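## Task

Get the yellow and green supplement bottles upright into the arm3/arm4 room, away from the wall opening. Leave the drink can upright on top of the furniture it starts on. A loaded tray travels down one lane without help, and the empty tray returns on the other lane. The task fails if the yellow bottle, green bottle or drink can contacts a roller lane while no gripper holds it. Anything that stays in place only because a robot holds it does not count. Finish with every gripper open and the arms moved away.

## Robot and tools

Robots: four identical i2rt Big YAM arms named arm1, arm2, arm3 and arm4. Each has six revolute joints, a two-finger gripper and a wrist camera. arm1 and arm2 share one room and arm3 and arm4 share the other. The rooms are joined by an opening in a wall, with two roller lanes carrying trays between them. Two fixed room cameras show the scene: cam_arm1_arm2 and cam_arm3_arm4. The wrist cameras are arm1_cam_wrist to arm4_cam_wrist. With joints 1 and 6 at 0 and the hand level and pointing ahead, the wrist camera sits above the hand and looks toward the fingertips. The hand reaches about 1.0 m from the joint-1 axis.

Frame: one shared scene frame with its origin on the floor and +z up. The hand point is midway between the fingertips. Hand z runs along the fingers, and the fingers open and close along hand y. Calls carry no Cartesian poses, only joint values.

execute_actions(actions, cameras): actions is a list with exactly one action, or empty to just read state and images. The action is an object keyed by robot name. Each robot takes a "joints" object with absolute targets, not offsets: joint1_rad to joint6_rad in radians and gripper_m in metres. Ranges, with the tolerance for counting as reached: joint1_rad -2.879 to 2.879 (±0.045), base yaw, positive counter-clockwise seen from above, 0 means unfolding toward where the foot faces. joint2_rad 0 to 3.141 (±0.14), shoulder, 0 has the upper arm pointing back roughly level, and increasing it lifts the arm up and forward. joint3_rad 0 to 3.019 (±0.09), elbow, 0 is fully folded and increasing opens it. joint4_rad -1.692 to 1.57 (±0.055), hand pitch, positive tilts the fingers up. joint5_rad -1.57 to 1.57 (±0.03), sideways hand swing, positive toward the arm's right. joint6_rad -2.094 to 2.094 (±0.035), hand roll, positive clockwise seen from behind the hand. gripper_m 0 to 0.093 (±0.003) is the fingertip gap, with up to about 50 to 62 N per pad. All motions start together but finish at different times. Joints move at different speeds, so the hand can sweep a wide path. A joint or robot you leave out may keep pushing toward its earlier target. Any unknown key or out-of-range number rejects the whole call, and nothing moves. cameras is a list of camera names, or ["all"], null or omitted for every camera, or [] for none. The "pictures" line gives the order of the returned images.

wait(seconds): 0 to 10 s with no new command. It returns the same as an empty execute_actions. zoom_image(camera, region): region is [x0, y0, x1, y1] in pixels from the top-left of that camera's latest full image, at most 504 by 504. Wrist images are 504x504 fisheye, and room images are 672x504. finished_scene(scene): the integer of the current scene. It ends that scene for good, so only call it once the goal holds by itself.

Reading results: each robot reports joint_positions and joint torques. Torques are the raw drive output, non-zero even in free air and noisy, with a fixed offset and scale per arm, so they show contact only roughly. joint_status tells how each commanded motion ended. "off_target" means it stopped short and may still be pushing. "contact_stop" or "time_out" means the joint now holds where it stopped. A timed-out joint may keep a target close by, within 0.375, 0.375, 0.113, 0.225, 0.075 and 0.3 rad for joints 1 to 6, and keep pushing. It will move there if the path frees up, and commanding its reported position relieves this. "joint command not followed", often with a "cause:" line, means a self/arm collision check blocked that arm's joint targets; its gripper target is still applied. Blocked joints read "not_followed" and can be retried with later actions. on_its_own lists uncommanded behaviour, and "held at" is the held target, not the current position. A very small change from the current position may not move a joint. A joint carrying a load may sag. If a result reports a stop, any later execute_actions, wait or finished_scene calls in the same reply are skipped.

Cautions: the arms do not stop on contact and can push hard, so avoid jamming against furniture, lanes or each other. A strong press between two robots fails the task immediately. The anti-collision check ignores fingers, gripper housings and wrist cameras and may act too late. Long hard pushing or holding a load heats motors. MOTOR HOT warns at 85 °C. At 100 °C an OVER-TEMPERATURE FAULT releases that arm and its gripper so it drops, and its unfinished keys show "limit_stop_at_motor_heat"; resend them. The robot keeps holding the last command while you think. Loose objects may get short random nudges. Never let a protected object rest on a roller lane unheld. Don't drop, tip or knock anything onto the floor or out of the work area. Place bottles upright well inside the target room, then open the grippers and move the arms away before ending the scene.

Each tool is called after "Request:" by a JSON object that holds its "method" and its "body".

## Session

Request:
{"method": "execute_actions", "body": {"actions": []}}

Scene clock: 0.00 s.
Joint torques (N m, as the arm reports them, + toward a larger angle): no reading
arm1.joint_positions: joint1_rad=-0.072 joint2_rad=+0.303 joint3_rad=+1.352 joint4_rad=-1.351 joint5_rad=-0.056 joint6_rad=+0.204 gripper_m=+0.095
arm1.joint_status: not commanded
arm1.hand: x=-1.1300 y=-0.4956 z=+1.4252 quat_wxyz=(-0.379, +0.498, -0.632, -0.458) (m; scene frame)
arm2.joint_positions: joint1_rad=-0.532 joint2_rad=+0.476 joint3_rad=+1.720 joint4_rad=-1.237 joint5_rad=-0.114 joint6_rad=+0.814 gripper_m=+0.094
arm2.joint_status: not commanded
arm2.hand: x=-1.7190 y=+0.0936 z=+1.6042 quat_wxyz=(-0.692, -0.414, -0.574, -0.141) (m; scene frame)
arm3.joint_positions: joint1_rad=+0.577 joint2_rad=+0.430 joint3_rad=+1.549 joint4_rad=-1.268 joint5_rad=+0.078 joint6_rad=+0.339 gripper_m=+0.095
arm3.joint_status: not commanded
arm3.hand: x=+1.1405 y=-0.4959 z=+1.5800 quat_wxyz=(-0.254, +0.570, -0.499, -0.602) (m; scene frame)
arm4.joint_positions: joint1_rad=+0.197 joint2_rad=+0.590 joint3_rad=+1.669 joint4_rad=-1.303 joint5_rad=-0.258 joint6_rad=+0.444 gripper_m=+0.094
arm4.joint_status: not commanded
arm4.hand: x=+1.6059 y=+0.0470 z=+1.5709 quat_wxyz=(-0.295, -0.781, +0.004, +0.550) (m; scene frame)
pictures: arm1_cam_wrist, arm2_cam_wrist, arm3_cam_wrist, arm4_cam_wrist, cam_arm1_arm2, cam_arm3_arm4
Images, in order (width x height): arm1_cam_wrist 504x504, arm2_cam_wrist 504x504, arm3_cam_wrist 504x504, arm4_cam_wrist 504x504, cam_arm1_arm2 672x504, cam_arm3_arm4 672x504.

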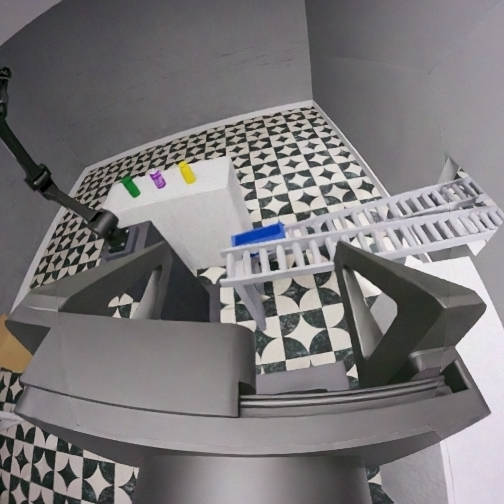

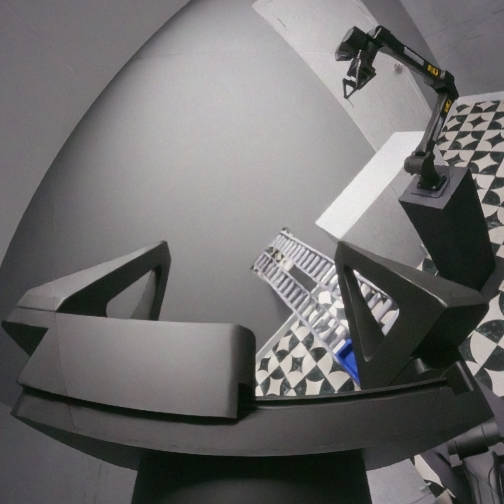

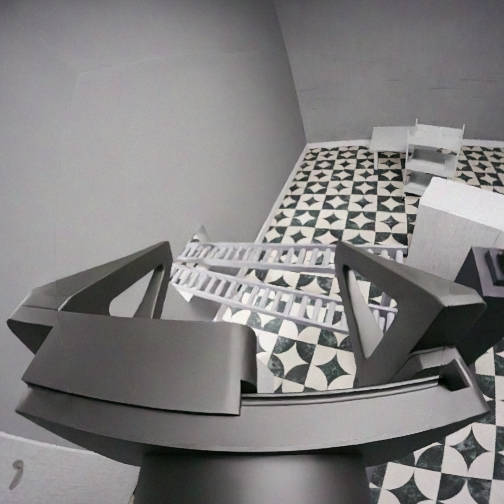

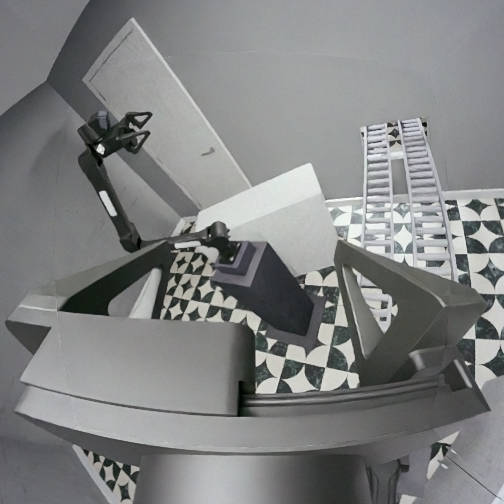

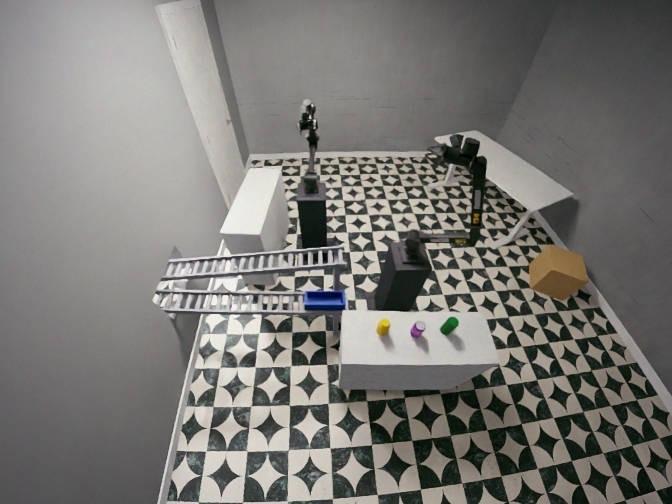

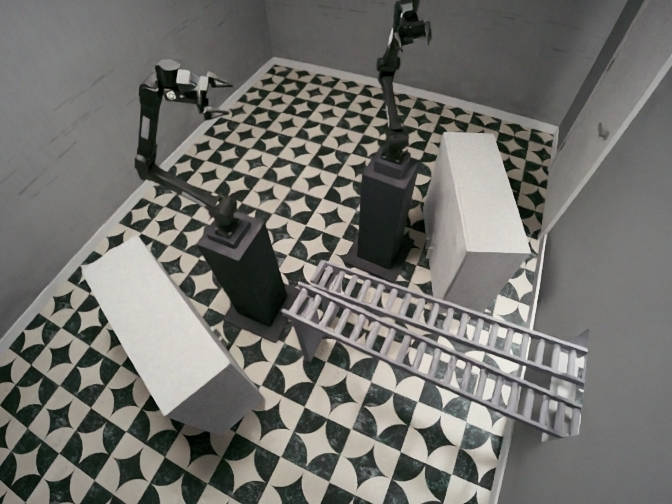

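Request:
{"method": "zoom_image", "body": {"camera": "cam_arm1_arm2", "region": [140, 220, 500, 400]}}

Request:
{"method": "execute_actions", "body": {"actions": [{"arm2":{"joints":{"joint1_rad":0,"joint2_rad":1.2,"joint3_rad":1.2,"joint4_rad":-1.3,"joint5_rad":0,"joint6_rad":0}},"arm3":{"joints":{"joint1_rad":0,"joint2_rad":1.57,"joint3_rad":1.57,"joint4_rad":0,"joint5_rad":0,"joint6_rad":0}},"arm1":{"joints":{"joint1_rad":-0.3,"joint2_rad":1.2,"joint3_rad":1.2,"joint4_rad":-1.3,"joint5_rad":0,"joint6_rad":0}}}]}}

Region (140, 220, 500, 400) of cam_arm1_arm2's 672x504 image, scaled by 1.400, with more detail than that image has.

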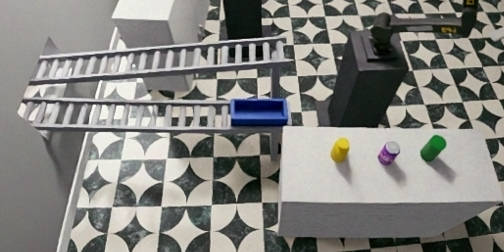

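Scene clock: 2.67 s.
Joint torques (N m, as the arm reports them, + toward a larger angle): arm1=[ 1.52 -7.71 10.5   1.61 -0.04 -0.19] | arm2=[-0.74 -9.58 12.13 -0.35 -0.15 -0.07] | arm3=[ -0.45 -13.12  10.26   2.34   0.02  -0.17] | arm4=[0.07 5.25 6.09 1.89 0.07 0.  ]
arm1.joint_positions: joint1_rad=-0.294 joint2_rad=+1.202 joint3_rad=+1.183 joint4_rad=-1.317 joint5_rad=-0.002 joint6_rad=+0.009 gripper_m=+0.095
arm1.joint_status: all done
arm1.hand: x=-1.0112 y=-0.2305 z=+1.1225 quat_wxyz=(-0.098, +0.585, -0.802, -0.069) (m; scene frame)
arm2.joint_positions: joint1_rad=+0.000 joint2_rad=+1.201 joint3_rad=+1.177 joint4_rad=-1.286 joint5_rad=+0.000 joint6_rad=+0.017 gripper_m=+0.094
arm2.joint_status: all done
arm2.hand: x=-1.4089 y=+0.1241 z=+1.1375 quat_wxyz=(-0.128, -0.012, -0.992, -0.007) (m; scene frame)
arm3.joint_positions: joint1_rad=-0.002 joint2_rad=+1.582 joint3_rad=+1.556 joint4_rad=-0.019 joint5_rad=-0.001 joint6_rad=+0.012 gripper_m=+0.095
arm3.joint_status: all done
arm3.hand: x=+1.2225 y=+0.1194 z=+1.4122 quat_wxyz=(-0.499, +0.497, -0.524, -0.479) (m; scene frame)
arm4.joint_positions: joint1_rad=+0.197 joint2_rad=+0.590 joint3_rad=+1.669 joint4_rad=-1.303 joint5_rad=-0.258 joint6_rad=+0.444 gripper_m=+0.094
arm4.joint_status: not commanded
arm4.hand: x=+1.6059 y=+0.0470 z=+1.5709 quat_wxyz=(-0.295, -0.781, +0.004, +0.550) (m; scene frame)
pictures: arm1_cam_wrist, arm2_cam_wrist, arm3_cam_wrist, arm4_cam_wrist, cam_arm1_arm2, cam_arm3_arm4
Images, in order (width x height): arm1_cam_wrist 504x504, arm2_cam_wrist 504x504, arm3_cam_wrist 504x504, arm4_cam_wrist 504x504, cam_arm1_arm2 672x504, cam_arm3_arm4 672x504.

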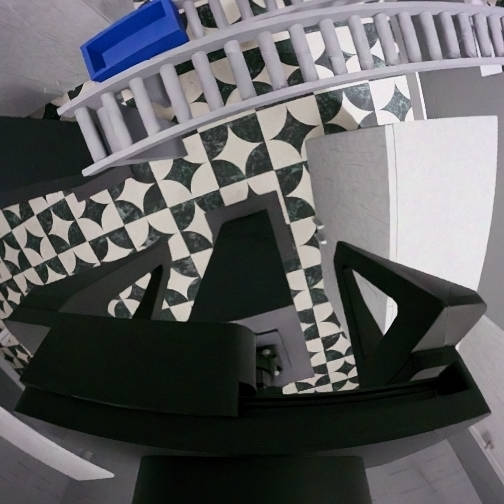

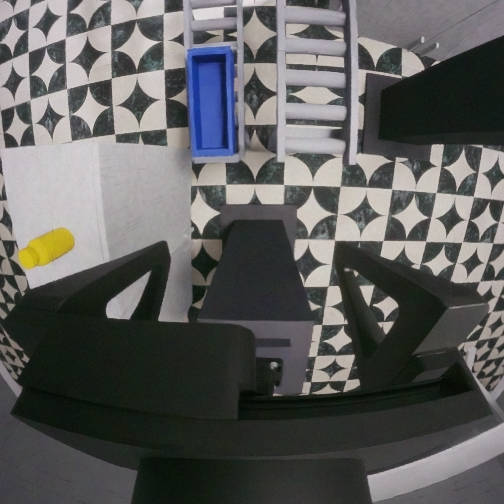

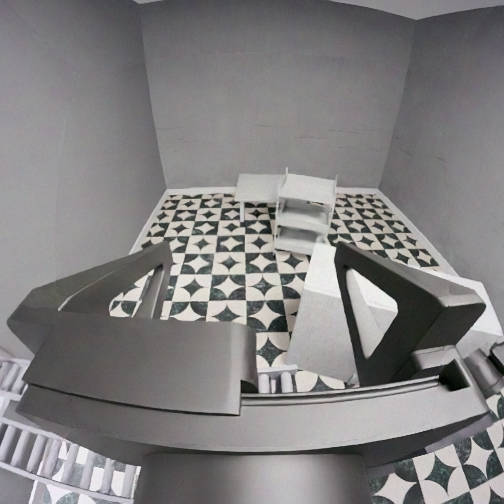

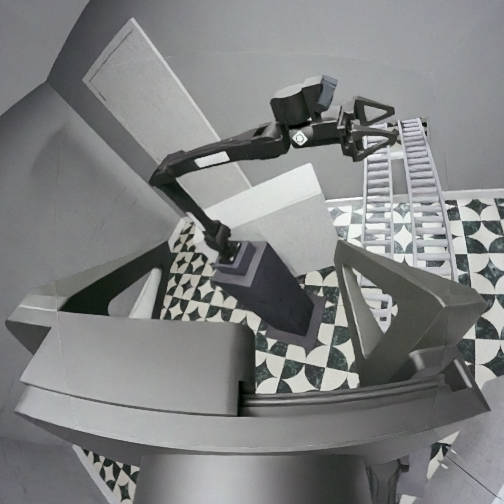

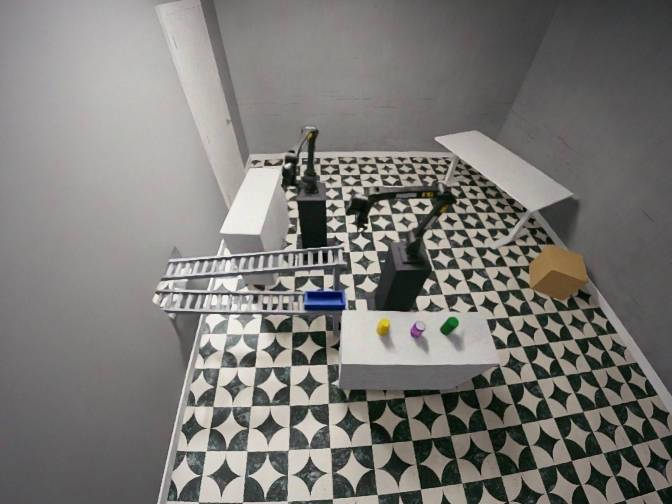

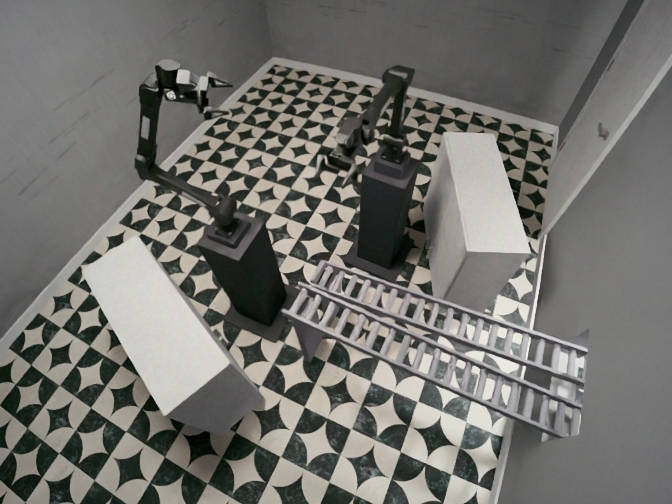

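Request:
{"method": "execute_actions", "body": {"actions": [{"arm2":{"joints":{"joint1_rad":1.4}},"arm3":{"joints":{"joint4_rad":-1.55}},"arm1":{"joints":{"joint1_rad":0.15,"joint2_rad":1.7,"joint3_rad":1.7,"joint4_rad":-1.3}}}], "cameras": ["arm1_cam_wrist","arm2_cam_wrist"]}}

Request:
{"method": "execute_actions", "body": {"actions": [{"arm2":{"joints":{"joint2_rad":1.6,"joint3_rad":1.6}},"arm3":{"joints":{"joint3_rad":2.3}},"arm1":{"joints":{"joint2_rad":2.0,"joint3_rad":2.0}}}], "cameras": ["arm1_cam_wrist","arm2_cam_wrist","cam_arm1_arm2"]}}

Scene clock: 5.43 s.
Joint torques (N m, as the arm reports them, + toward a larger angle): arm1=[  1.35 -16.16  13.43   1.27  -0.12  -0.17] | arm2=[ -0.43 -10.61  12.14  -0.34  -0.14  -0.04] | arm3=[ -0.63 -11.5    9.04  -0.15   0.03  -0.17] | arm4=[0.23 5.28 6.06 1.9  0.07 0.  ]
arm1.joint_positions: joint1_rad=+0.156 joint2_rad=+1.712 joint3_rad=+1.649 joint4_rad=-1.312 joint5_rad=-0.001 joint6_rad=+0.008 gripper_m=+0.095
arm1.joint_status: all done
arm1.hand: x=-1.2102 y=-0.0354 z=+1.0895 quat_wxyz=(-0.067, +0.752, -0.652, -0.072) (m; scene frame)
arm2.joint_positions: joint1_rad=+1.399 joint2_rad=+1.206 joint3_rad=+1.177 joint4_rad=-1.286 joint5_rad=+0.000 joint6_rad=+0.015 gripper_m=+0.094
arm2.joint_status: all done
arm2.hand: x=-1.7326 y=+0.5143 z=+1.1420 quat_wxyz=(-0.100, +0.630, -0.765, -0.089) (m; scene frame)
arm3.joint_positions: joint1_rad=-0.002 joint2_rad=+1.582 joint3_rad=+1.556 joint4_rad=-1.542 joint5_rad=-0.001 joint6_rad=+0.012 gripper_m=+0.095
arm3.joint_status: all done
arm3.hand: x=+1.2124 y=-0.1247 z=+1.1769 quat_wxyz=(-0.004, +0.686, -0.728, +0.000) (m; scene frame)
arm4.joint_positions: joint1_rad=+0.197 joint2_rad=+0.590 joint3_rad=+1.669 joint4_rad=-1.303 joint5_rad=-0.258 joint6_rad=+0.444 gripper_m=+0.094
arm4.joint_status: not commanded
arm4.hand: x=+1.6059 y=+0.0470 z=+1.5709 quat_wxyz=(-0.295, -0.781, +0.004, +0.550) (m; scene frame)
pictures: arm1_cam_wrist, arm2_cam_wrist
Images, in order (width x height): arm1_cam_wrist 504x504, arm2_cam_wrist 504x504.

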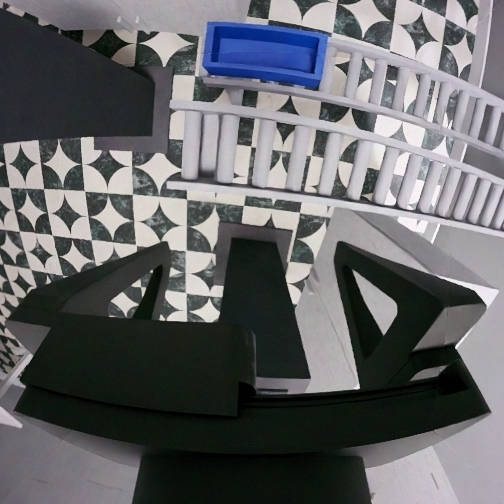

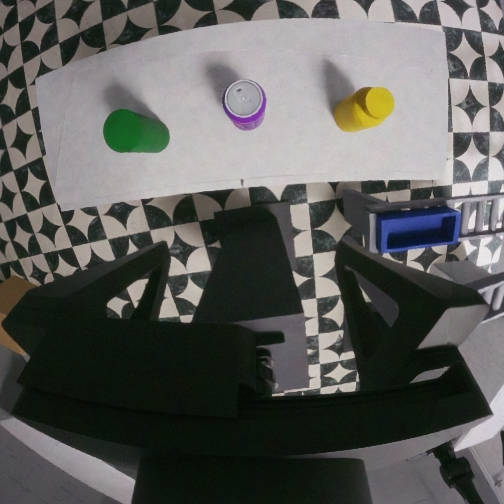

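Scene clock: 6.90 s.
Joint torques (N m, as the arm reports them, + toward a larger angle): arm1=[  1.42 -20.5   13.4    1.26  -0.12  -0.17] | arm2=[ -0.6  -18.9   16.13  -0.36  -0.14  -0.05] | arm3=[-0.63 -9.65 10.53  1.14  0.02 -0.17] | arm4=[0.21 5.3  6.07 1.9  0.06 0.  ]
arm1.joint_positions: joint1_rad=+0.156 joint2_rad=+2.021 joint3_rad=+1.949 joint4_rad=-1.312 joint5_rad=-0.001 joint6_rad=+0.008 gripper_m=+0.095
arm1.joint_status: all done
arm1.hand: x=-1.2249 y=+0.0666 z=+1.0321 quat_wxyz=(-0.065, +0.752, -0.652, -0.069) (m; scene frame)
arm2.joint_positions: joint1_rad=+1.399 joint2_rad=+1.621 joint3_rad=+1.533 joint4_rad=-1.291 joint5_rad=+0.000 joint6_rad=+0.015 gripper_m=+0.094
arm2.joint_status: all done
arm2.hand: x=-1.7078 y=+0.6543 z=+1.1145 quat_wxyz=(-0.076, +0.633, -0.768, -0.068) (m; scene frame)
arm3.joint_positions: joint1_rad=-0.002 joint2_rad=+1.571 joint3_rad=+2.253 joint4_rad=-1.548 joint5_rad=-0.001 joint6_rad=+0.012 gripper_m=+0.095
arm3.joint_status: all done
arm3.hand: x=+1.2137 y=-0.0567 z=+1.4869 quat_wxyz=(-0.251, +0.644, -0.682, -0.239) (m; scene frame)
arm4.joint_positions: joint1_rad=+0.197 joint2_rad=+0.590 joint3_rad=+1.669 joint4_rad=-1.303 joint5_rad=-0.258 joint6_rad=+0.444 gripper_m=+0.094
arm4.joint_status: not commanded
arm4.hand: x=+1.6059 y=+0.0470 z=+1.5709 quat_wxyz=(-0.295, -0.781, +0.004, +0.550) (m; scene frame)
pictures: arm1_cam_wrist, arm2_cam_wrist, cam_arm1_arm2
Images, in order (width x height): arm1_cam_wrist 504x504, arm2_cam_wrist 504x504, cam_arm1_arm2 672x504.

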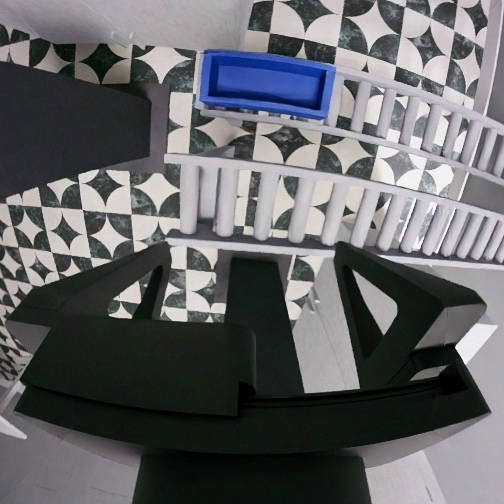

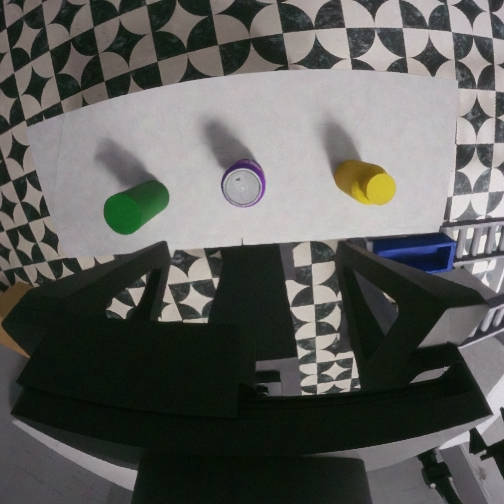

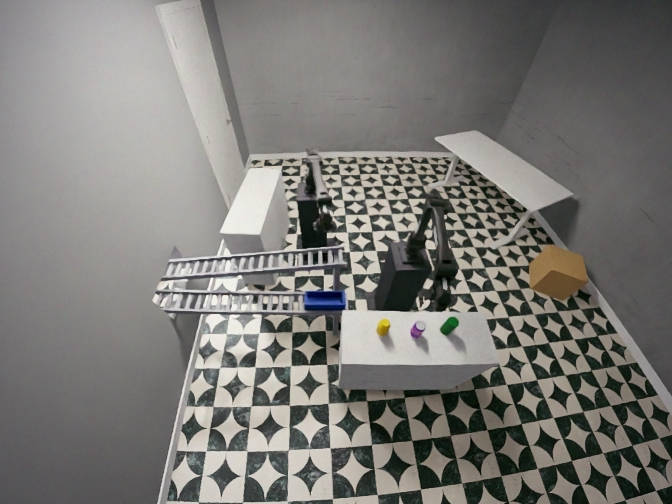

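Request:
{"method": "execute_actions", "body": {"actions": [{"arm2":{"joints":{"joint1_rad":0.32,"joint6_rad":0.32}},"arm3":{"joints":{"joint2_rad":0.8,"joint3_rad":1.2}},"arm1":{"joints":{"joint1_rad":-0.45,"joint2_rad":1.6,"joint3_rad":1.6}}}], "cameras": []}}

Request:
{"method": "execute_actions", "body": {"actions": [{"arm2":{"joints":{"joint2_rad":2.14,"joint3_rad":1.5,"joint4_rad":-0.86}}}], "cameras": ["arm1_cam_wrist","arm2_cam_wrist","cam_arm1_arm2"]}}

Scene clock: 12.67 s.
Joint torques (N m, as the arm reports them, + toward a larger angle): arm1=[  2.01 -13.39   9.68   1.28  -0.23  -0.16] | arm2=[  0.   -19.07  16.14  -0.32  -0.09   0.22] | arm3=[-0.54 -0.66  8.33  0.9   0.02 -0.17] | arm4=[0.16 5.33 6.06 1.89 0.06 0.  ]
arm1.joint_positions: joint1_rad=-0.455 joint2_rad=+1.593 joint3_rad=+1.592 joint4_rad=-1.309 joint5_rad=+0.002 joint6_rad=+0.007 gripper_m=+0.095
arm1.joint_status: all done
arm1.hand: x=-0.8830 y=-0.1149 z=+1.1319 quat_wxyz=(-0.116, +0.519, -0.845, -0.067) (m; scene frame)
arm2.joint_positions: joint1_rad=+0.315 joint2_rad=+1.621 joint3_rad=+1.533 joint4_rad=-1.291 joint5_rad=+0.000 joint6_rad=+0.304 gripper_m=+0.094
arm2.joint_status: all done
arm2.hand: x=-1.2920 y=+0.2901 z=+1.1082 quat_wxyz=(-0.090, +0.002, -0.995, -0.036) (m; scene frame)
arm3.joint_positions: joint1_rad=-0.002 joint2_rad=+0.806 joint3_rad=+1.197 joint4_rad=-1.552 joint5_rad=-0.001 joint6_rad=+0.012 gripper_m=+0.095
arm3.joint_status: all done
arm3.hand: x=+1.2013 y=-0.3418 z=+1.2941 quat_wxyz=(-0.149, +0.672, -0.712, -0.140) (m; scene frame)
arm4.joint_positions: joint1_rad=+0.197 joint2_rad=+0.590 joint3_rad=+1.669 joint4_rad=-1.303 joint5_rad=-0.258 joint6_rad=+0.444 gripper_m=+0.094
arm4.joint_status: not commanded
arm4.hand: x=+1.6059 y=+0.0470 z=+1.5709 quat_wxyz=(-0.295, -0.781, +0.004, +0.550) (m; scene frame)
pictures: none
No camera images: the call's "cameras" was empty. Leave "cameras" out to get every camera's image.

Scene clock: 14.20 s.
Joint torques (N m, as the arm reports them, + toward a larger angle): arm1=[  2.37 -13.11   9.68   1.29  -0.23  -0.16] | arm2=[ -0.03 -23.54   8.68   0.46  -0.12   0.21] | arm3=[-0.54 -0.68  8.31  0.89  0.02 -0.17] | arm4=[0.12 5.32 6.08 1.89 0.07 0.  ]
arm1.joint_positions: joint1_rad=-0.455 joint2_rad=+1.593 joint3_rad=+1.592 joint4_rad=-1.309 joint5_rad=+0.002 joint6_rad=+0.007 gripper_m=+0.095
arm1.joint_status: not commanded
arm1.hand: x=-0.8830 y=-0.1149 z=+1.1319 quat_wxyz=(-0.116, +0.519, -0.845, -0.067) (m; scene frame)
arm2.joint_positions: joint1_rad=+0.315 joint2_rad=+2.151 joint3_rad=+1.485 joint4_rad=-0.877 joint5_rad=+0.000 joint6_rad=+0.304 gripper_m=+0.094
arm2.joint_status: all done
arm2.hand: x=-1.2385 y=+0.3117 z=+0.8060 quat_wxyz=(-0.011, +0.003, -1.000, -0.011) (m; scene frame)
arm3.joint_positions: joint1_rad=-0.002 joint2_rad=+0.806 joint3_rad=+1.197 joint4_rad=-1.552 joint5_rad=-0.001 joint6_rad=+0.012 gripper_m=+0.095
arm3.joint_status: not commanded
arm3.hand: x=+1.2013 y=-0.3418 z=+1.2941 quat_wxyz=(-0.149, +0.672, -0.712, -0.140) (m; scene frame)
arm4.joint_positions: joint1_rad=+0.197 joint2_rad=+0.590 joint3_rad=+1.669 joint4_rad=-1.303 joint5_rad=-0.258 joint6_rad=+0.444 gripper_m=+0.094
arm4.joint_status: not commanded
arm4.hand: x=+1.6059 y=+0.0470 z=+1.5709 quat_wxyz=(-0.295, -0.781, +0.004, +0.550) (m; scene frame)
pictures: arm1_cam_wrist, arm2_cam_wrist, cam_arm1_arm2
Images, in order (width x height): arm1_cam_wrist 504x504, arm2_cam_wrist 504x504, cam_arm1_arm2 672x504.

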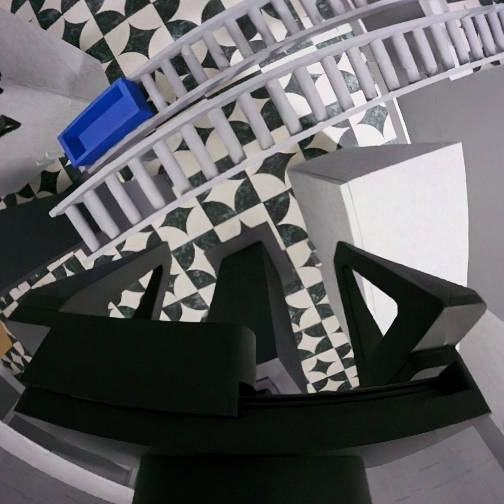

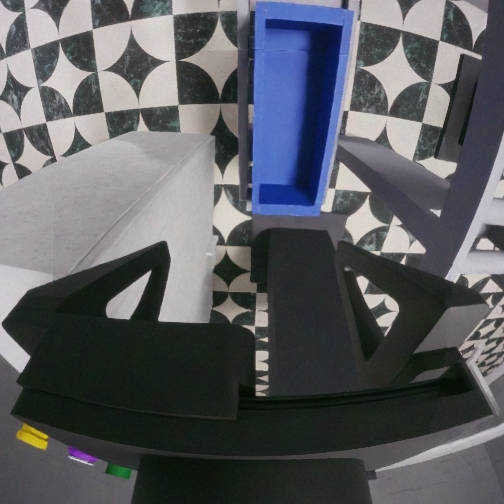

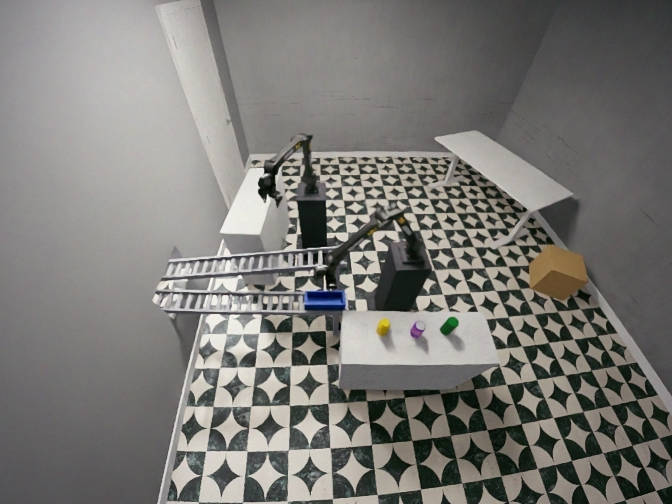

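Request:
{"method": "execute_actions", "body": {"actions": [{"arm2":{"joints":{"joint1_rad":0.28,"joint2_rad":2.51,"joint3_rad":1.78,"joint4_rad":-0.8,"gripper_m":0.06}}}], "cameras": ["arm1_cam_wrist","arm2_cam_wrist"]}}

Scene clock: 16.47 s.
Joint torques (N m, as the arm reports them, + toward a larger angle): arm1=[  2.36 -13.07   9.68   1.29  -0.23  -0.16] | arm2=[ -0.48 -27.2   10.43   0.05  -0.11   0.21] | arm3=[-0.61 -0.6   8.3   0.9   0.02 -0.17] | arm4=[0.2  5.28 6.04 1.88 0.06 0.  ]
arm1.joint_positions: joint1_rad=-0.455 joint2_rad=+1.593 joint3_rad=+1.592 joint4_rad=-1.309 joint5_rad=+0.002 joint6_rad=+0.007 gripper_m=+0.095
arm1.joint_status: not commanded
arm1.hand: x=-0.8830 y=-0.1149 z=+1.1319 quat_wxyz=(-0.116, +0.519, -0.845, -0.067) (m; scene frame)
arm2.joint_positions: joint1_rad=+0.282 joint2_rad=+2.533 joint3_rad=+1.737 joint4_rad=-0.809 joint5_rad=+0.000 joint6_rad=+0.304 gripper_m=+0.060
arm2.joint_status: all done
arm2.hand: x=-1.1979 y=+0.3050 z=+0.6503 quat_wxyz=(+0.018, -0.013, -1.000, -0.002) (m; scene frame)
arm3.joint_positions: joint1_rad=-0.002 joint2_rad=+0.806 joint3_rad=+1.197 joint4_rad=-1.552 joint5_rad=-0.001 joint6_rad=+0.012 gripper_m=+0.095
arm3.joint_status: not commanded
arm3.hand: x=+1.2013 y=-0.3418 z=+1.2941 quat_wxyz=(-0.149, +0.672, -0.712, -0.140) (m; scene frame)
arm4.joint_positions: joint1_rad=+0.197 joint2_rad=+0.590 joint3_rad=+1.669 joint4_rad=-1.303 joint5_rad=-0.258 joint6_rad=+0.444 gripper_m=+0.094
arm4.joint_status: not commanded
arm4.hand: x=+1.6059 y=+0.0470 z=+1.5709 quat_wxyz=(-0.295, -0.781, +0.004, +0.550) (m; scene frame)
pictures: arm1_cam_wrist, arm2_cam_wrist
Images, in order (width x height): arm1_cam_wrist 504x504, arm2_cam_wrist 504x504.

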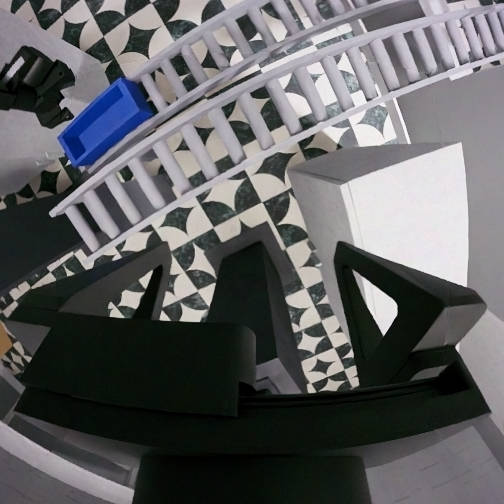

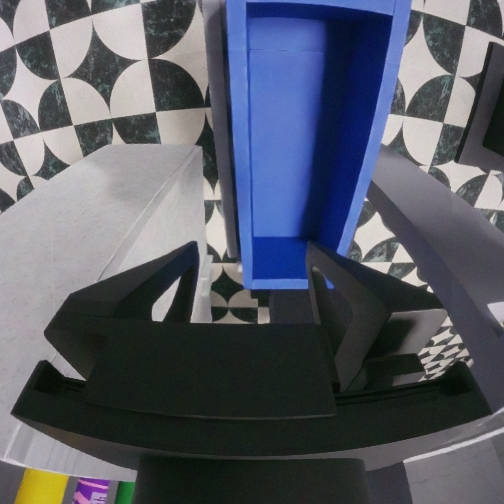

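Request:
{"method": "execute_actions", "body": {"actions": [{"arm2":{"joints":{"joint1_rad":0.292,"joint2_rad":2.81,"joint3_rad":2.06,"joint4_rad":-0.74}}}], "cameras": ["arm1_cam_wrist","arm2_cam_wrist"]}}

Scene clock: 18.93 s.
Joint torques (N m, as the arm reports them, + toward a larger angle): arm1=[  2.37 -13.13   9.67   1.29  -0.23  -0.16] | arm2=[  0.43 -28.94  10.74   0.05  -0.11   0.2 ] | arm3=[-0.61 -0.62  8.3   0.89  0.02 -0.17] | arm4=[0.17 5.29 6.07 1.87 0.07 0.  ]
arm1.joint_positions: joint1_rad=-0.455 joint2_rad=+1.593 joint3_rad=+1.592 joint4_rad=-1.309 joint5_rad=+0.002 joint6_rad=+0.007 gripper_m=+0.095
arm1.joint_status: not commanded
arm1.hand: x=-0.8830 y=-0.1149 z=+1.1319 quat_wxyz=(-0.116, +0.519, -0.845, -0.067) (m; scene frame)
arm2.joint_positions: joint1_rad=+0.282 joint2_rad=+2.836 joint3_rad=+2.014 joint4_rad=-0.750 joint5_rad=+0.000 joint6_rad=+0.304 gripper_m=+0.060
arm2.joint_status: all done
arm2.hand: x=-1.1666 y=+0.3156 z=+0.5315 quat_wxyz=(+0.002, -0.013, -1.000, -0.006) (m; scene frame)
arm3.joint_positions: joint1_rad=-0.002 joint2_rad=+0.806 joint3_rad=+1.197 joint4_rad=-1.552 joint5_rad=-0.001 joint6_rad=+0.012 gripper_m=+0.095
arm3.joint_status: not commanded
arm3.hand: x=+1.2013 y=-0.3418 z=+1.2941 quat_wxyz=(-0.149, +0.672, -0.712, -0.140) (m; scene frame)
arm4.joint_positions: joint1_rad=+0.197 joint2_rad=+0.590 joint3_rad=+1.669 joint4_rad=-1.303 joint5_rad=-0.258 joint6_rad=+0.444 gripper_m=+0.094
arm4.joint_status: not commanded
arm4.hand: x=+1.6059 y=+0.0470 z=+1.5709 quat_wxyz=(-0.295, -0.781, +0.004, +0.550) (m; scene frame)
pictures: arm1_cam_wrist, arm2_cam_wrist
Images, in order (width x height): arm1_cam_wrist 504x504, arm2_cam_wrist 504x504.

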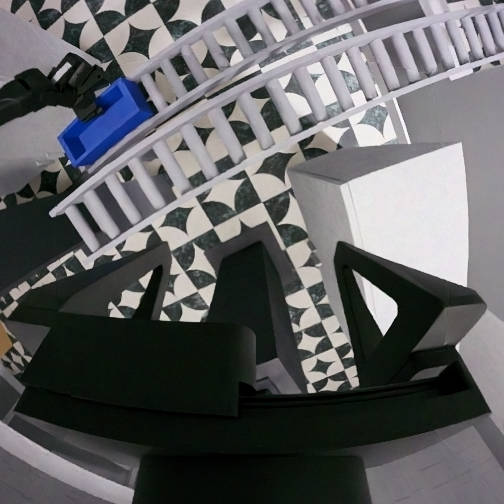

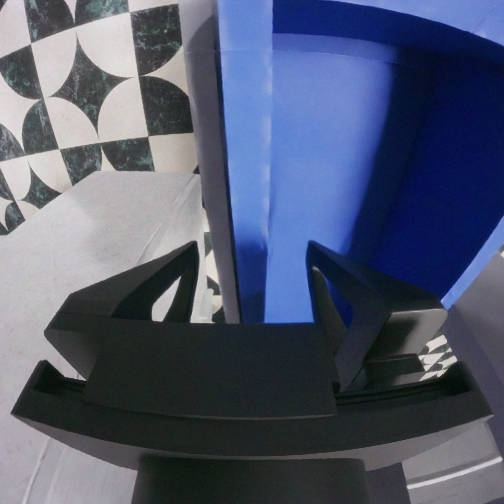

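Request:
{"method": "execute_actions", "body": {"actions": [{"arm2":{"joints":{"gripper_m":0,"joint6_rad":0.28}}}], "cameras": []}}

Request:
{"method": "execute_actions", "body": {"actions": [{"arm2":{"joints":{"joint2_rad":2.55,"joint3_rad":1.88,"joint4_rad":-0.87}}}], "cameras": ["arm1_cam_wrist"]}}

Request:
{"method": "execute_actions", "body": {"actions": [{"arm2":{"joints":{"joint2_rad":2.17,"joint3_rad":1.88,"joint4_rad":-1.26}}}], "cameras": ["arm1_cam_wrist","arm2_cam_wrist","cam_arm1_arm2"]}}

Scene clock: 21.13 s.
Joint torques (N m, as the arm reports them, + toward a larger angle): arm1=[  2.31 -13.07   9.67   1.3   -0.23  -0.16] | arm2=[  0.37 -28.77  10.67   0.09  -0.34  -0.03] | arm3=[-0.57 -0.6   8.31  0.91  0.02 -0.17] | arm4=[0.19 5.31 6.05 1.88 0.06 0.  ]
arm1.joint_positions: joint1_rad=-0.455 joint2_rad=+1.593 joint3_rad=+1.592 joint4_rad=-1.309 joint5_rad=+0.002 joint6_rad=+0.007 gripper_m=+0.095
arm1.joint_status: not commanded
arm1.hand: x=-0.8830 y=-0.1149 z=+1.1319 quat_wxyz=(-0.116, +0.519, -0.845, -0.067) (m; scene frame)
arm2.joint_positions: joint1_rad=+0.282 joint2_rad=+2.834 joint3_rad=+2.014 joint4_rad=-0.750 joint5_rad=+0.005 joint6_rad=+0.295 gripper_m=+0.011
arm2.joint_status: gripper_m off_target (ended at +0.011, target +0.000); the others done
arm2.hand: x=-1.1657 y=+0.3150 z=+0.5325 quat_wxyz=(+0.001, -0.009, -1.000, -0.004) (m; scene frame)
arm3.joint_positions: joint1_rad=-0.002 joint2_rad=+0.806 joint3_rad=+1.197 joint4_rad=-1.552 joint5_rad=-0.001 joint6_rad=+0.012 gripper_m=+0.095
arm3.joint_status: not commanded
arm3.hand: x=+1.2013 y=-0.3418 z=+1.2941 quat_wxyz=(-0.149, +0.672, -0.712, -0.140) (m; scene frame)
arm4.joint_positions: joint1_rad=+0.197 joint2_rad=+0.590 joint3_rad=+1.669 joint4_rad=-1.303 joint5_rad=-0.258 joint6_rad=+0.444 gripper_m=+0.094
arm4.joint_status: not commanded
arm4.hand: x=+1.6059 y=+0.0470 z=+1.5709 quat_wxyz=(-0.295, -0.781, +0.004, +0.550) (m; scene frame)
pictures: none
No camera images: the call's "cameras" was empty. Leave "cameras" out to get every camera's image.

Scene clock: 22.53 s.
Joint torques (N m, as the arm reports them, + toward a larger angle): arm1=[  2.4  -13.06   9.67   1.3   -0.23  -0.16] | arm2=[  0.44 -28.27   7.21  -0.8   -0.18   0.02] | arm3=[-0.55 -0.68  8.29  0.9   0.03 -0.17] | arm4=[0.15 5.28 6.07 1.92 0.06 0.  ]
arm1.joint_positions: joint1_rad=-0.455 joint2_rad=+1.593 joint3_rad=+1.592 joint4_rad=-1.309 joint5_rad=+0.002 joint6_rad=+0.007 gripper_m=+0.095
arm1.joint_status: not commanded
arm1.hand: x=-0.8830 y=-0.1149 z=+1.1319 quat_wxyz=(-0.116, +0.519, -0.845, -0.067) (m; scene frame)
arm2.joint_positions: joint1_rad=+0.282 joint2_rad=+2.573 joint3_rad=+1.881 joint4_rad=-0.855 joint5_rad=+0.002 joint6_rad=+0.287 gripper_m=+0.011
arm2.joint_status: all done
arm2.hand: x=-1.1523 y=+0.3175 z=+0.6651 quat_wxyz=(-0.010, -0.005, -1.000, -0.009) (m; scene frame)
arm3.joint_positions: joint1_rad=-0.002 joint2_rad=+0.806 joint3_rad=+1.197 joint4_rad=-1.552 joint5_rad=-0.001 joint6_rad=+0.012 gripper_m=+0.095
arm3.joint_status: not commanded
arm3.hand: x=+1.2013 y=-0.3418 z=+1.2941 quat_wxyz=(-0.149, +0.672, -0.712, -0.140) (m; scene frame)
arm4.joint_positions: joint1_rad=+0.197 joint2_rad=+0.590 joint3_rad=+1.669 joint4_rad=-1.303 joint5_rad=-0.258 joint6_rad=+0.444 gripper_m=+0.094
arm4.joint_status: not commanded
arm4.hand: x=+1.6059 y=+0.0470 z=+1.5709 quat_wxyz=(-0.295, -0.781, +0.004, +0.550) (m; scene frame)
pictures: arm1_cam_wrist
Images, in order (width x height): arm1_cam_wrist 504x504.

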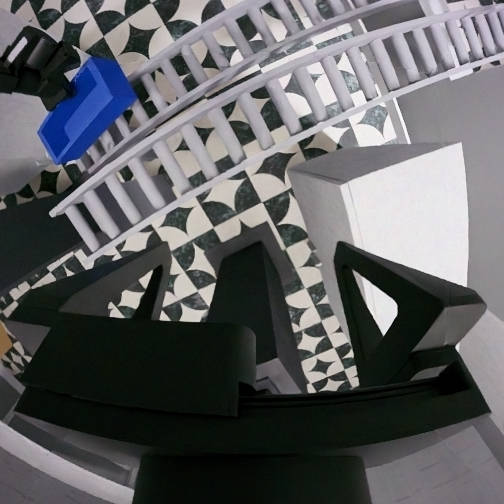

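Scene clock: 24.17 s.
Joint torques (N m, as the arm reports them, + toward a larger angle): arm1=[  2.39 -13.12   9.67   1.3   -0.23  -0.17] | arm2=[  0.09 -28.86  10.59  -0.89  -0.12   0.04] | arm3=[-0.57 -0.65  8.3   0.9   0.02 -0.17] | arm4=[0.22 5.23 6.05 1.88 0.06 0.  ]
arm1.joint_positions: joint1_rad=-0.455 joint2_rad=+1.593 joint3_rad=+1.592 joint4_rad=-1.309 joint5_rad=+0.002 joint6_rad=+0.007 gripper_m=+0.095
arm1.joint_status: not commanded
arm1.hand: x=-0.8830 y=-0.1149 z=+1.1319 quat_wxyz=(-0.116, +0.519, -0.845, -0.067) (m; scene frame)
arm2.joint_positions: joint1_rad=+0.282 joint2_rad=+2.213 joint3_rad=+1.861 joint4_rad=-1.242 joint5_rad=+0.000 joint6_rad=+0.287 gripper_m=+0.011
arm2.joint_status: all done
arm2.hand: x=-1.1721 y=+0.3087 z=+0.8933 quat_wxyz=(+0.013, -0.005, -1.000, -0.003) (m; scene frame)
arm3.joint_positions: joint1_rad=-0.002 joint2_rad=+0.806 joint3_rad=+1.197 joint4_rad=-1.552 joint5_rad=-0.001 joint6_rad=+0.012 gripper_m=+0.095
arm3.joint_status: not commanded
arm3.hand: x=+1.2013 y=-0.3418 z=+1.2941 quat_wxyz=(-0.149, +0.672, -0.712, -0.140) (m; scene frame)
arm4.joint_positions: joint1_rad=+0.197 joint2_rad=+0.590 joint3_rad=+1.669 joint4_rad=-1.303 joint5_rad=-0.258 joint6_rad=+0.444 gripper_m=+0.094
arm4.joint_status: not commanded
arm4.hand: x=+1.6059 y=+0.0470 z=+1.5709 quat_wxyz=(-0.295, -0.781, +0.004, +0.550) (m; scene frame)
pictures: arm1_cam_wrist, arm2_cam_wrist, cam_arm1_arm2
Images, in order (width x height): arm1_cam_wrist 504x504, arm2_cam_wrist 504x504, cam_arm1_arm2 672x504.

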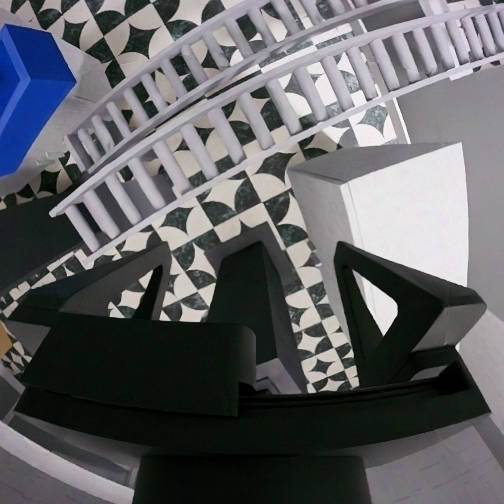

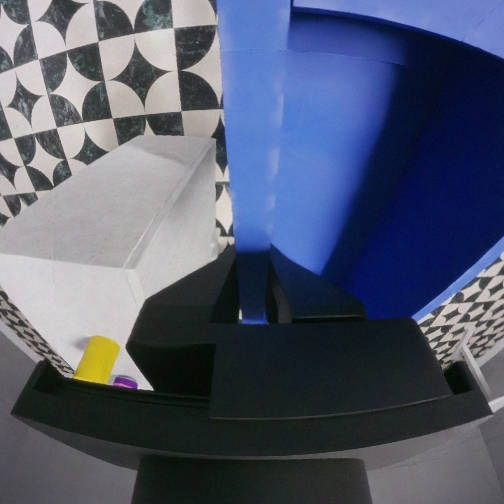

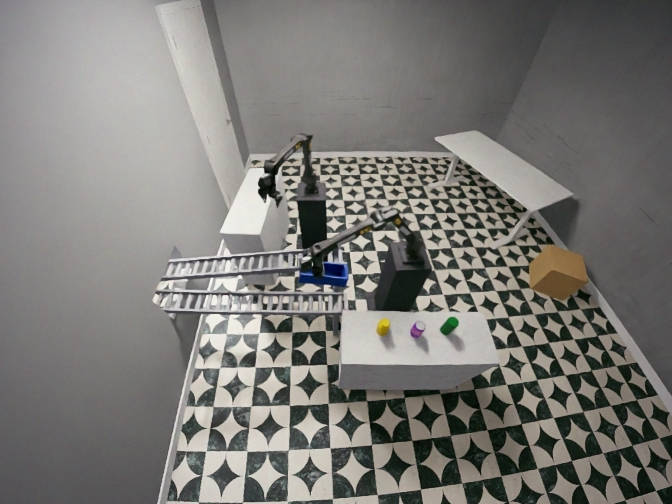

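Request:
{"method": "execute_actions", "body": {"actions": [{"arm2":{"joints":{"joint1_rad":-0.11,"joint6_rad":-0.125,"joint4_rad":-1.42}},"arm1":{"joints":{"joint1_rad":-0.36,"joint2_rad":1.93,"joint3_rad":0.97,"joint4_rad":0.45,"gripper_m":0}}}], "cameras": ["arm1_cam_wrist","arm2_cam_wrist","cam_arm1_arm2"]}}

Scene clock: 26.80 s.
Joint torques (N m, as the arm reports them, + toward a larger angle): arm1=[  1.34 -17.43   6.51   3.35  -0.17  -0.17] | arm2=[ -1.12 -28.48  10.17  -1.34  -0.07  -0.03] | arm3=[-0.53 -0.62  8.3   0.91  0.02 -0.17] | arm4=[0.23 5.25 6.06 1.9  0.06 0.  ]
arm1.joint_positions: joint1_rad=-0.352 joint2_rad=+1.961 joint3_rad=+0.961 joint4_rad=+0.420 joint5_rad=+0.000 joint6_rad=+0.007 gripper_m=+0.001
arm1.joint_status: all done
arm1.hand: x=-0.8977 y=-0.0002 z=+0.8609 quat_wxyz=(-0.394, +0.499, -0.723, -0.271) (m; scene frame)
arm2.joint_positions: joint1_rad=-0.103 joint2_rad=+2.213 joint3_rad=+1.861 joint4_rad=-1.400 joint5_rad=-0.002 joint6_rad=-0.111 gripper_m=+0.011
arm2.joint_status: all done
arm2.hand: x=-1.1893 y=+0.0632 z=+0.8940 quat_wxyz=(+0.091, +0.002, -0.996, -0.017) (m; scene frame)
arm3.joint_positions: joint1_rad=-0.002 joint2_rad=+0.806 joint3_rad=+1.197 joint4_rad=-1.552 joint5_rad=-0.001 joint6_rad=+0.012 gripper_m=+0.095
arm3.joint_status: not commanded
arm3.hand: x=+1.2013 y=-0.3418 z=+1.2941 quat_wxyz=(-0.149, +0.672, -0.712, -0.140) (m; scene frame)
arm4.joint_positions: joint1_rad=+0.197 joint2_rad=+0.590 joint3_rad=+1.669 joint4_rad=-1.303 joint5_rad=-0.258 joint6_rad=+0.444 gripper_m=+0.094
arm4.joint_status: not commanded
arm4.hand: x=+1.6059 y=+0.0470 z=+1.5709 quat_wxyz=(-0.295, -0.781, +0.004, +0.550) (m; scene frame)
pictures: arm1_cam_wrist, arm2_cam_wrist, cam_arm1_arm2
Images, in order (width x height): arm1_cam_wrist 504x504, arm2_cam_wrist 504x504, cam_arm1_arm2 672x504.

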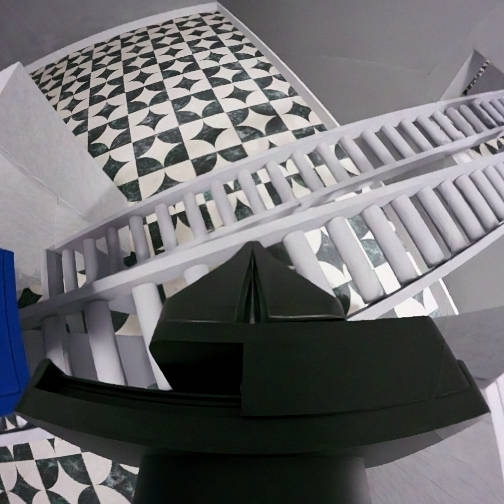

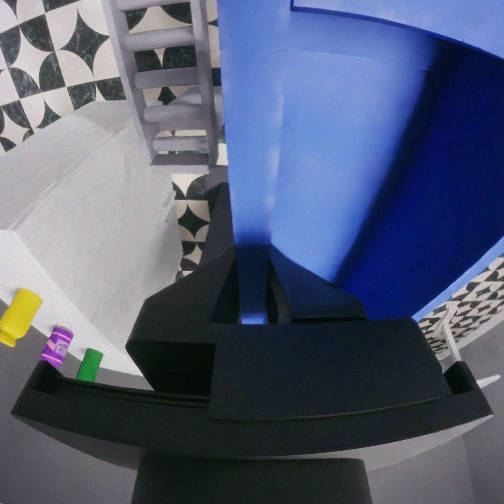

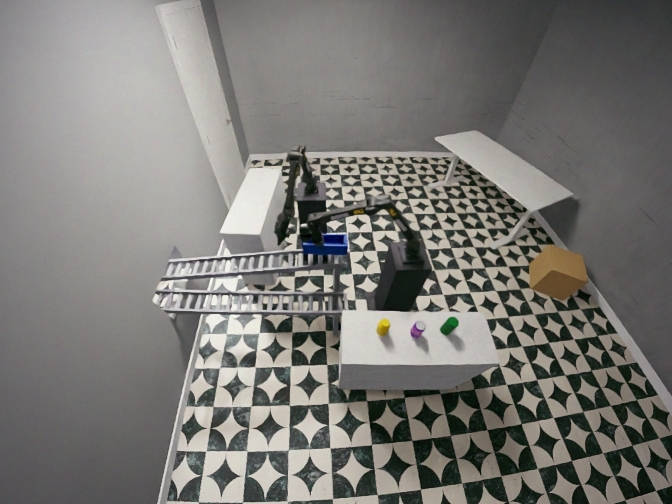

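Request:
{"method": "execute_actions", "body": {"actions": [{"arm2":{"joints":{"joint1_rad":-0.12,"joint2_rad":2.38,"joint3_rad":1.98,"joint4_rad":-1.275}},"arm1":{"joints":{"joint2_rad":2.06,"joint4_rad":0.55}}}], "cameras": ["arm1_cam_wrist","arm2_cam_wrist","cam_arm1_arm2"]}}

Scene clock: 29.00 s.
Joint torques (N m, as the arm reports them, + toward a larger angle): arm1=[  1.35 -15.86   5.82   3.23  -0.17  -0.17] | arm2=[ -1.01 -30.66  11.85  -0.28  -0.16  -0.03] | arm3=[-0.56 -0.63  8.29  0.9   0.02 -0.17] | arm4=[0.2  5.32 6.06 1.91 0.05 0.  ]
arm1.joint_positions: joint1_rad=-0.352 joint2_rad=+2.063 joint3_rad=+0.961 joint4_rad=+0.522 joint5_rad=+0.000 joint6_rad=+0.007 gripper_m=+0.001
arm1.joint_status: all done
arm1.hand: x=-0.8979 y=-0.0017 z=+0.8189 quat_wxyz=(-0.395, +0.499, -0.723, -0.271) (m; scene frame)
arm2.joint_positions: joint1_rad=-0.113 joint2_rad=+2.424 joint3_rad=+1.938 joint4_rad=-1.285 joint5_rad=+0.000 joint6_rad=-0.113 gripper_m=+0.011
arm2.joint_status: all done
arm2.hand: x=-1.1672 y=+0.0555 z=+0.7834 quat_wxyz=(+0.101, -0.002, -0.995, -0.018) (m; scene frame)
arm3.joint_positions: joint1_rad=-0.002 joint2_rad=+0.806 joint3_rad=+1.197 joint4_rad=-1.552 joint5_rad=-0.001 joint6_rad=+0.012 gripper_m=+0.095
arm3.joint_status: not commanded
arm3.hand: x=+1.2013 y=-0.3418 z=+1.2941 quat_wxyz=(-0.149, +0.672, -0.712, -0.140) (m; scene frame)
arm4.joint_positions: joint1_rad=+0.197 joint2_rad=+0.590 joint3_rad=+1.669 joint4_rad=-1.303 joint5_rad=-0.258 joint6_rad=+0.444 gripper_m=+0.094
arm4.joint_status: not commanded
arm4.hand: x=+1.6059 y=+0.0470 z=+1.5709 quat_wxyz=(-0.295, -0.781, +0.004, +0.550) (m; scene frame)
pictures: arm1_cam_wrist, arm2_cam_wrist, cam_arm1_arm2
Images, in order (width x height): arm1_cam_wrist 504x504, arm2_cam_wrist 504x504, cam_arm1_arm2 672x504.

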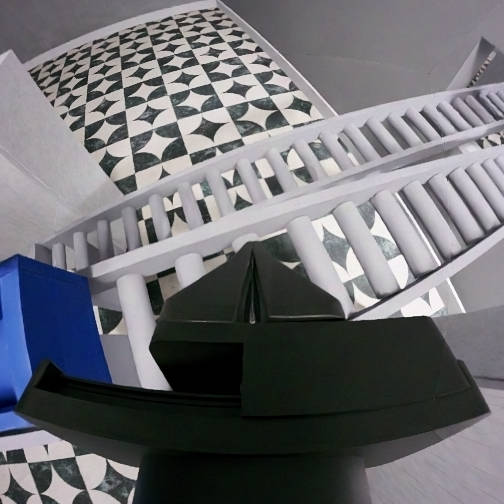

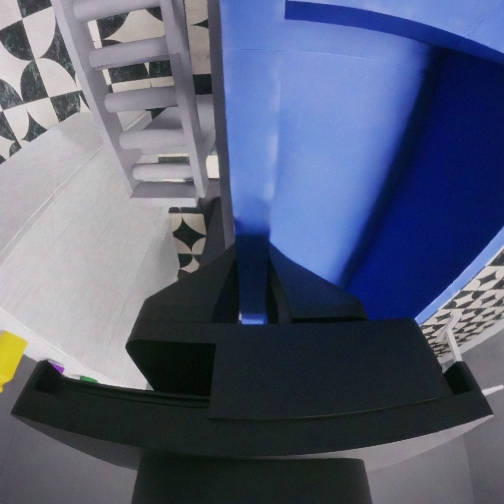

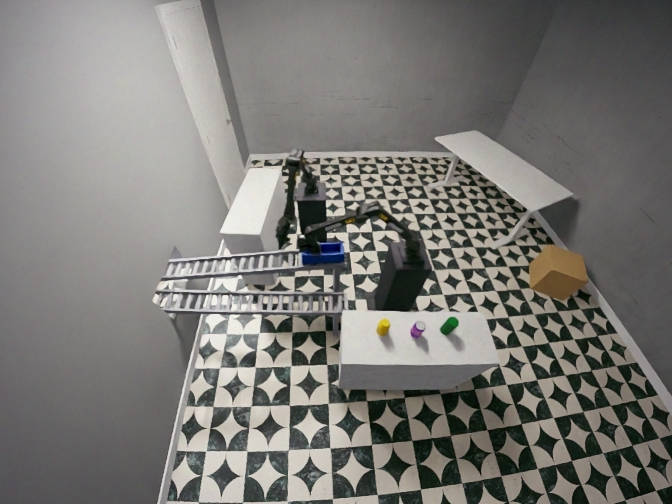

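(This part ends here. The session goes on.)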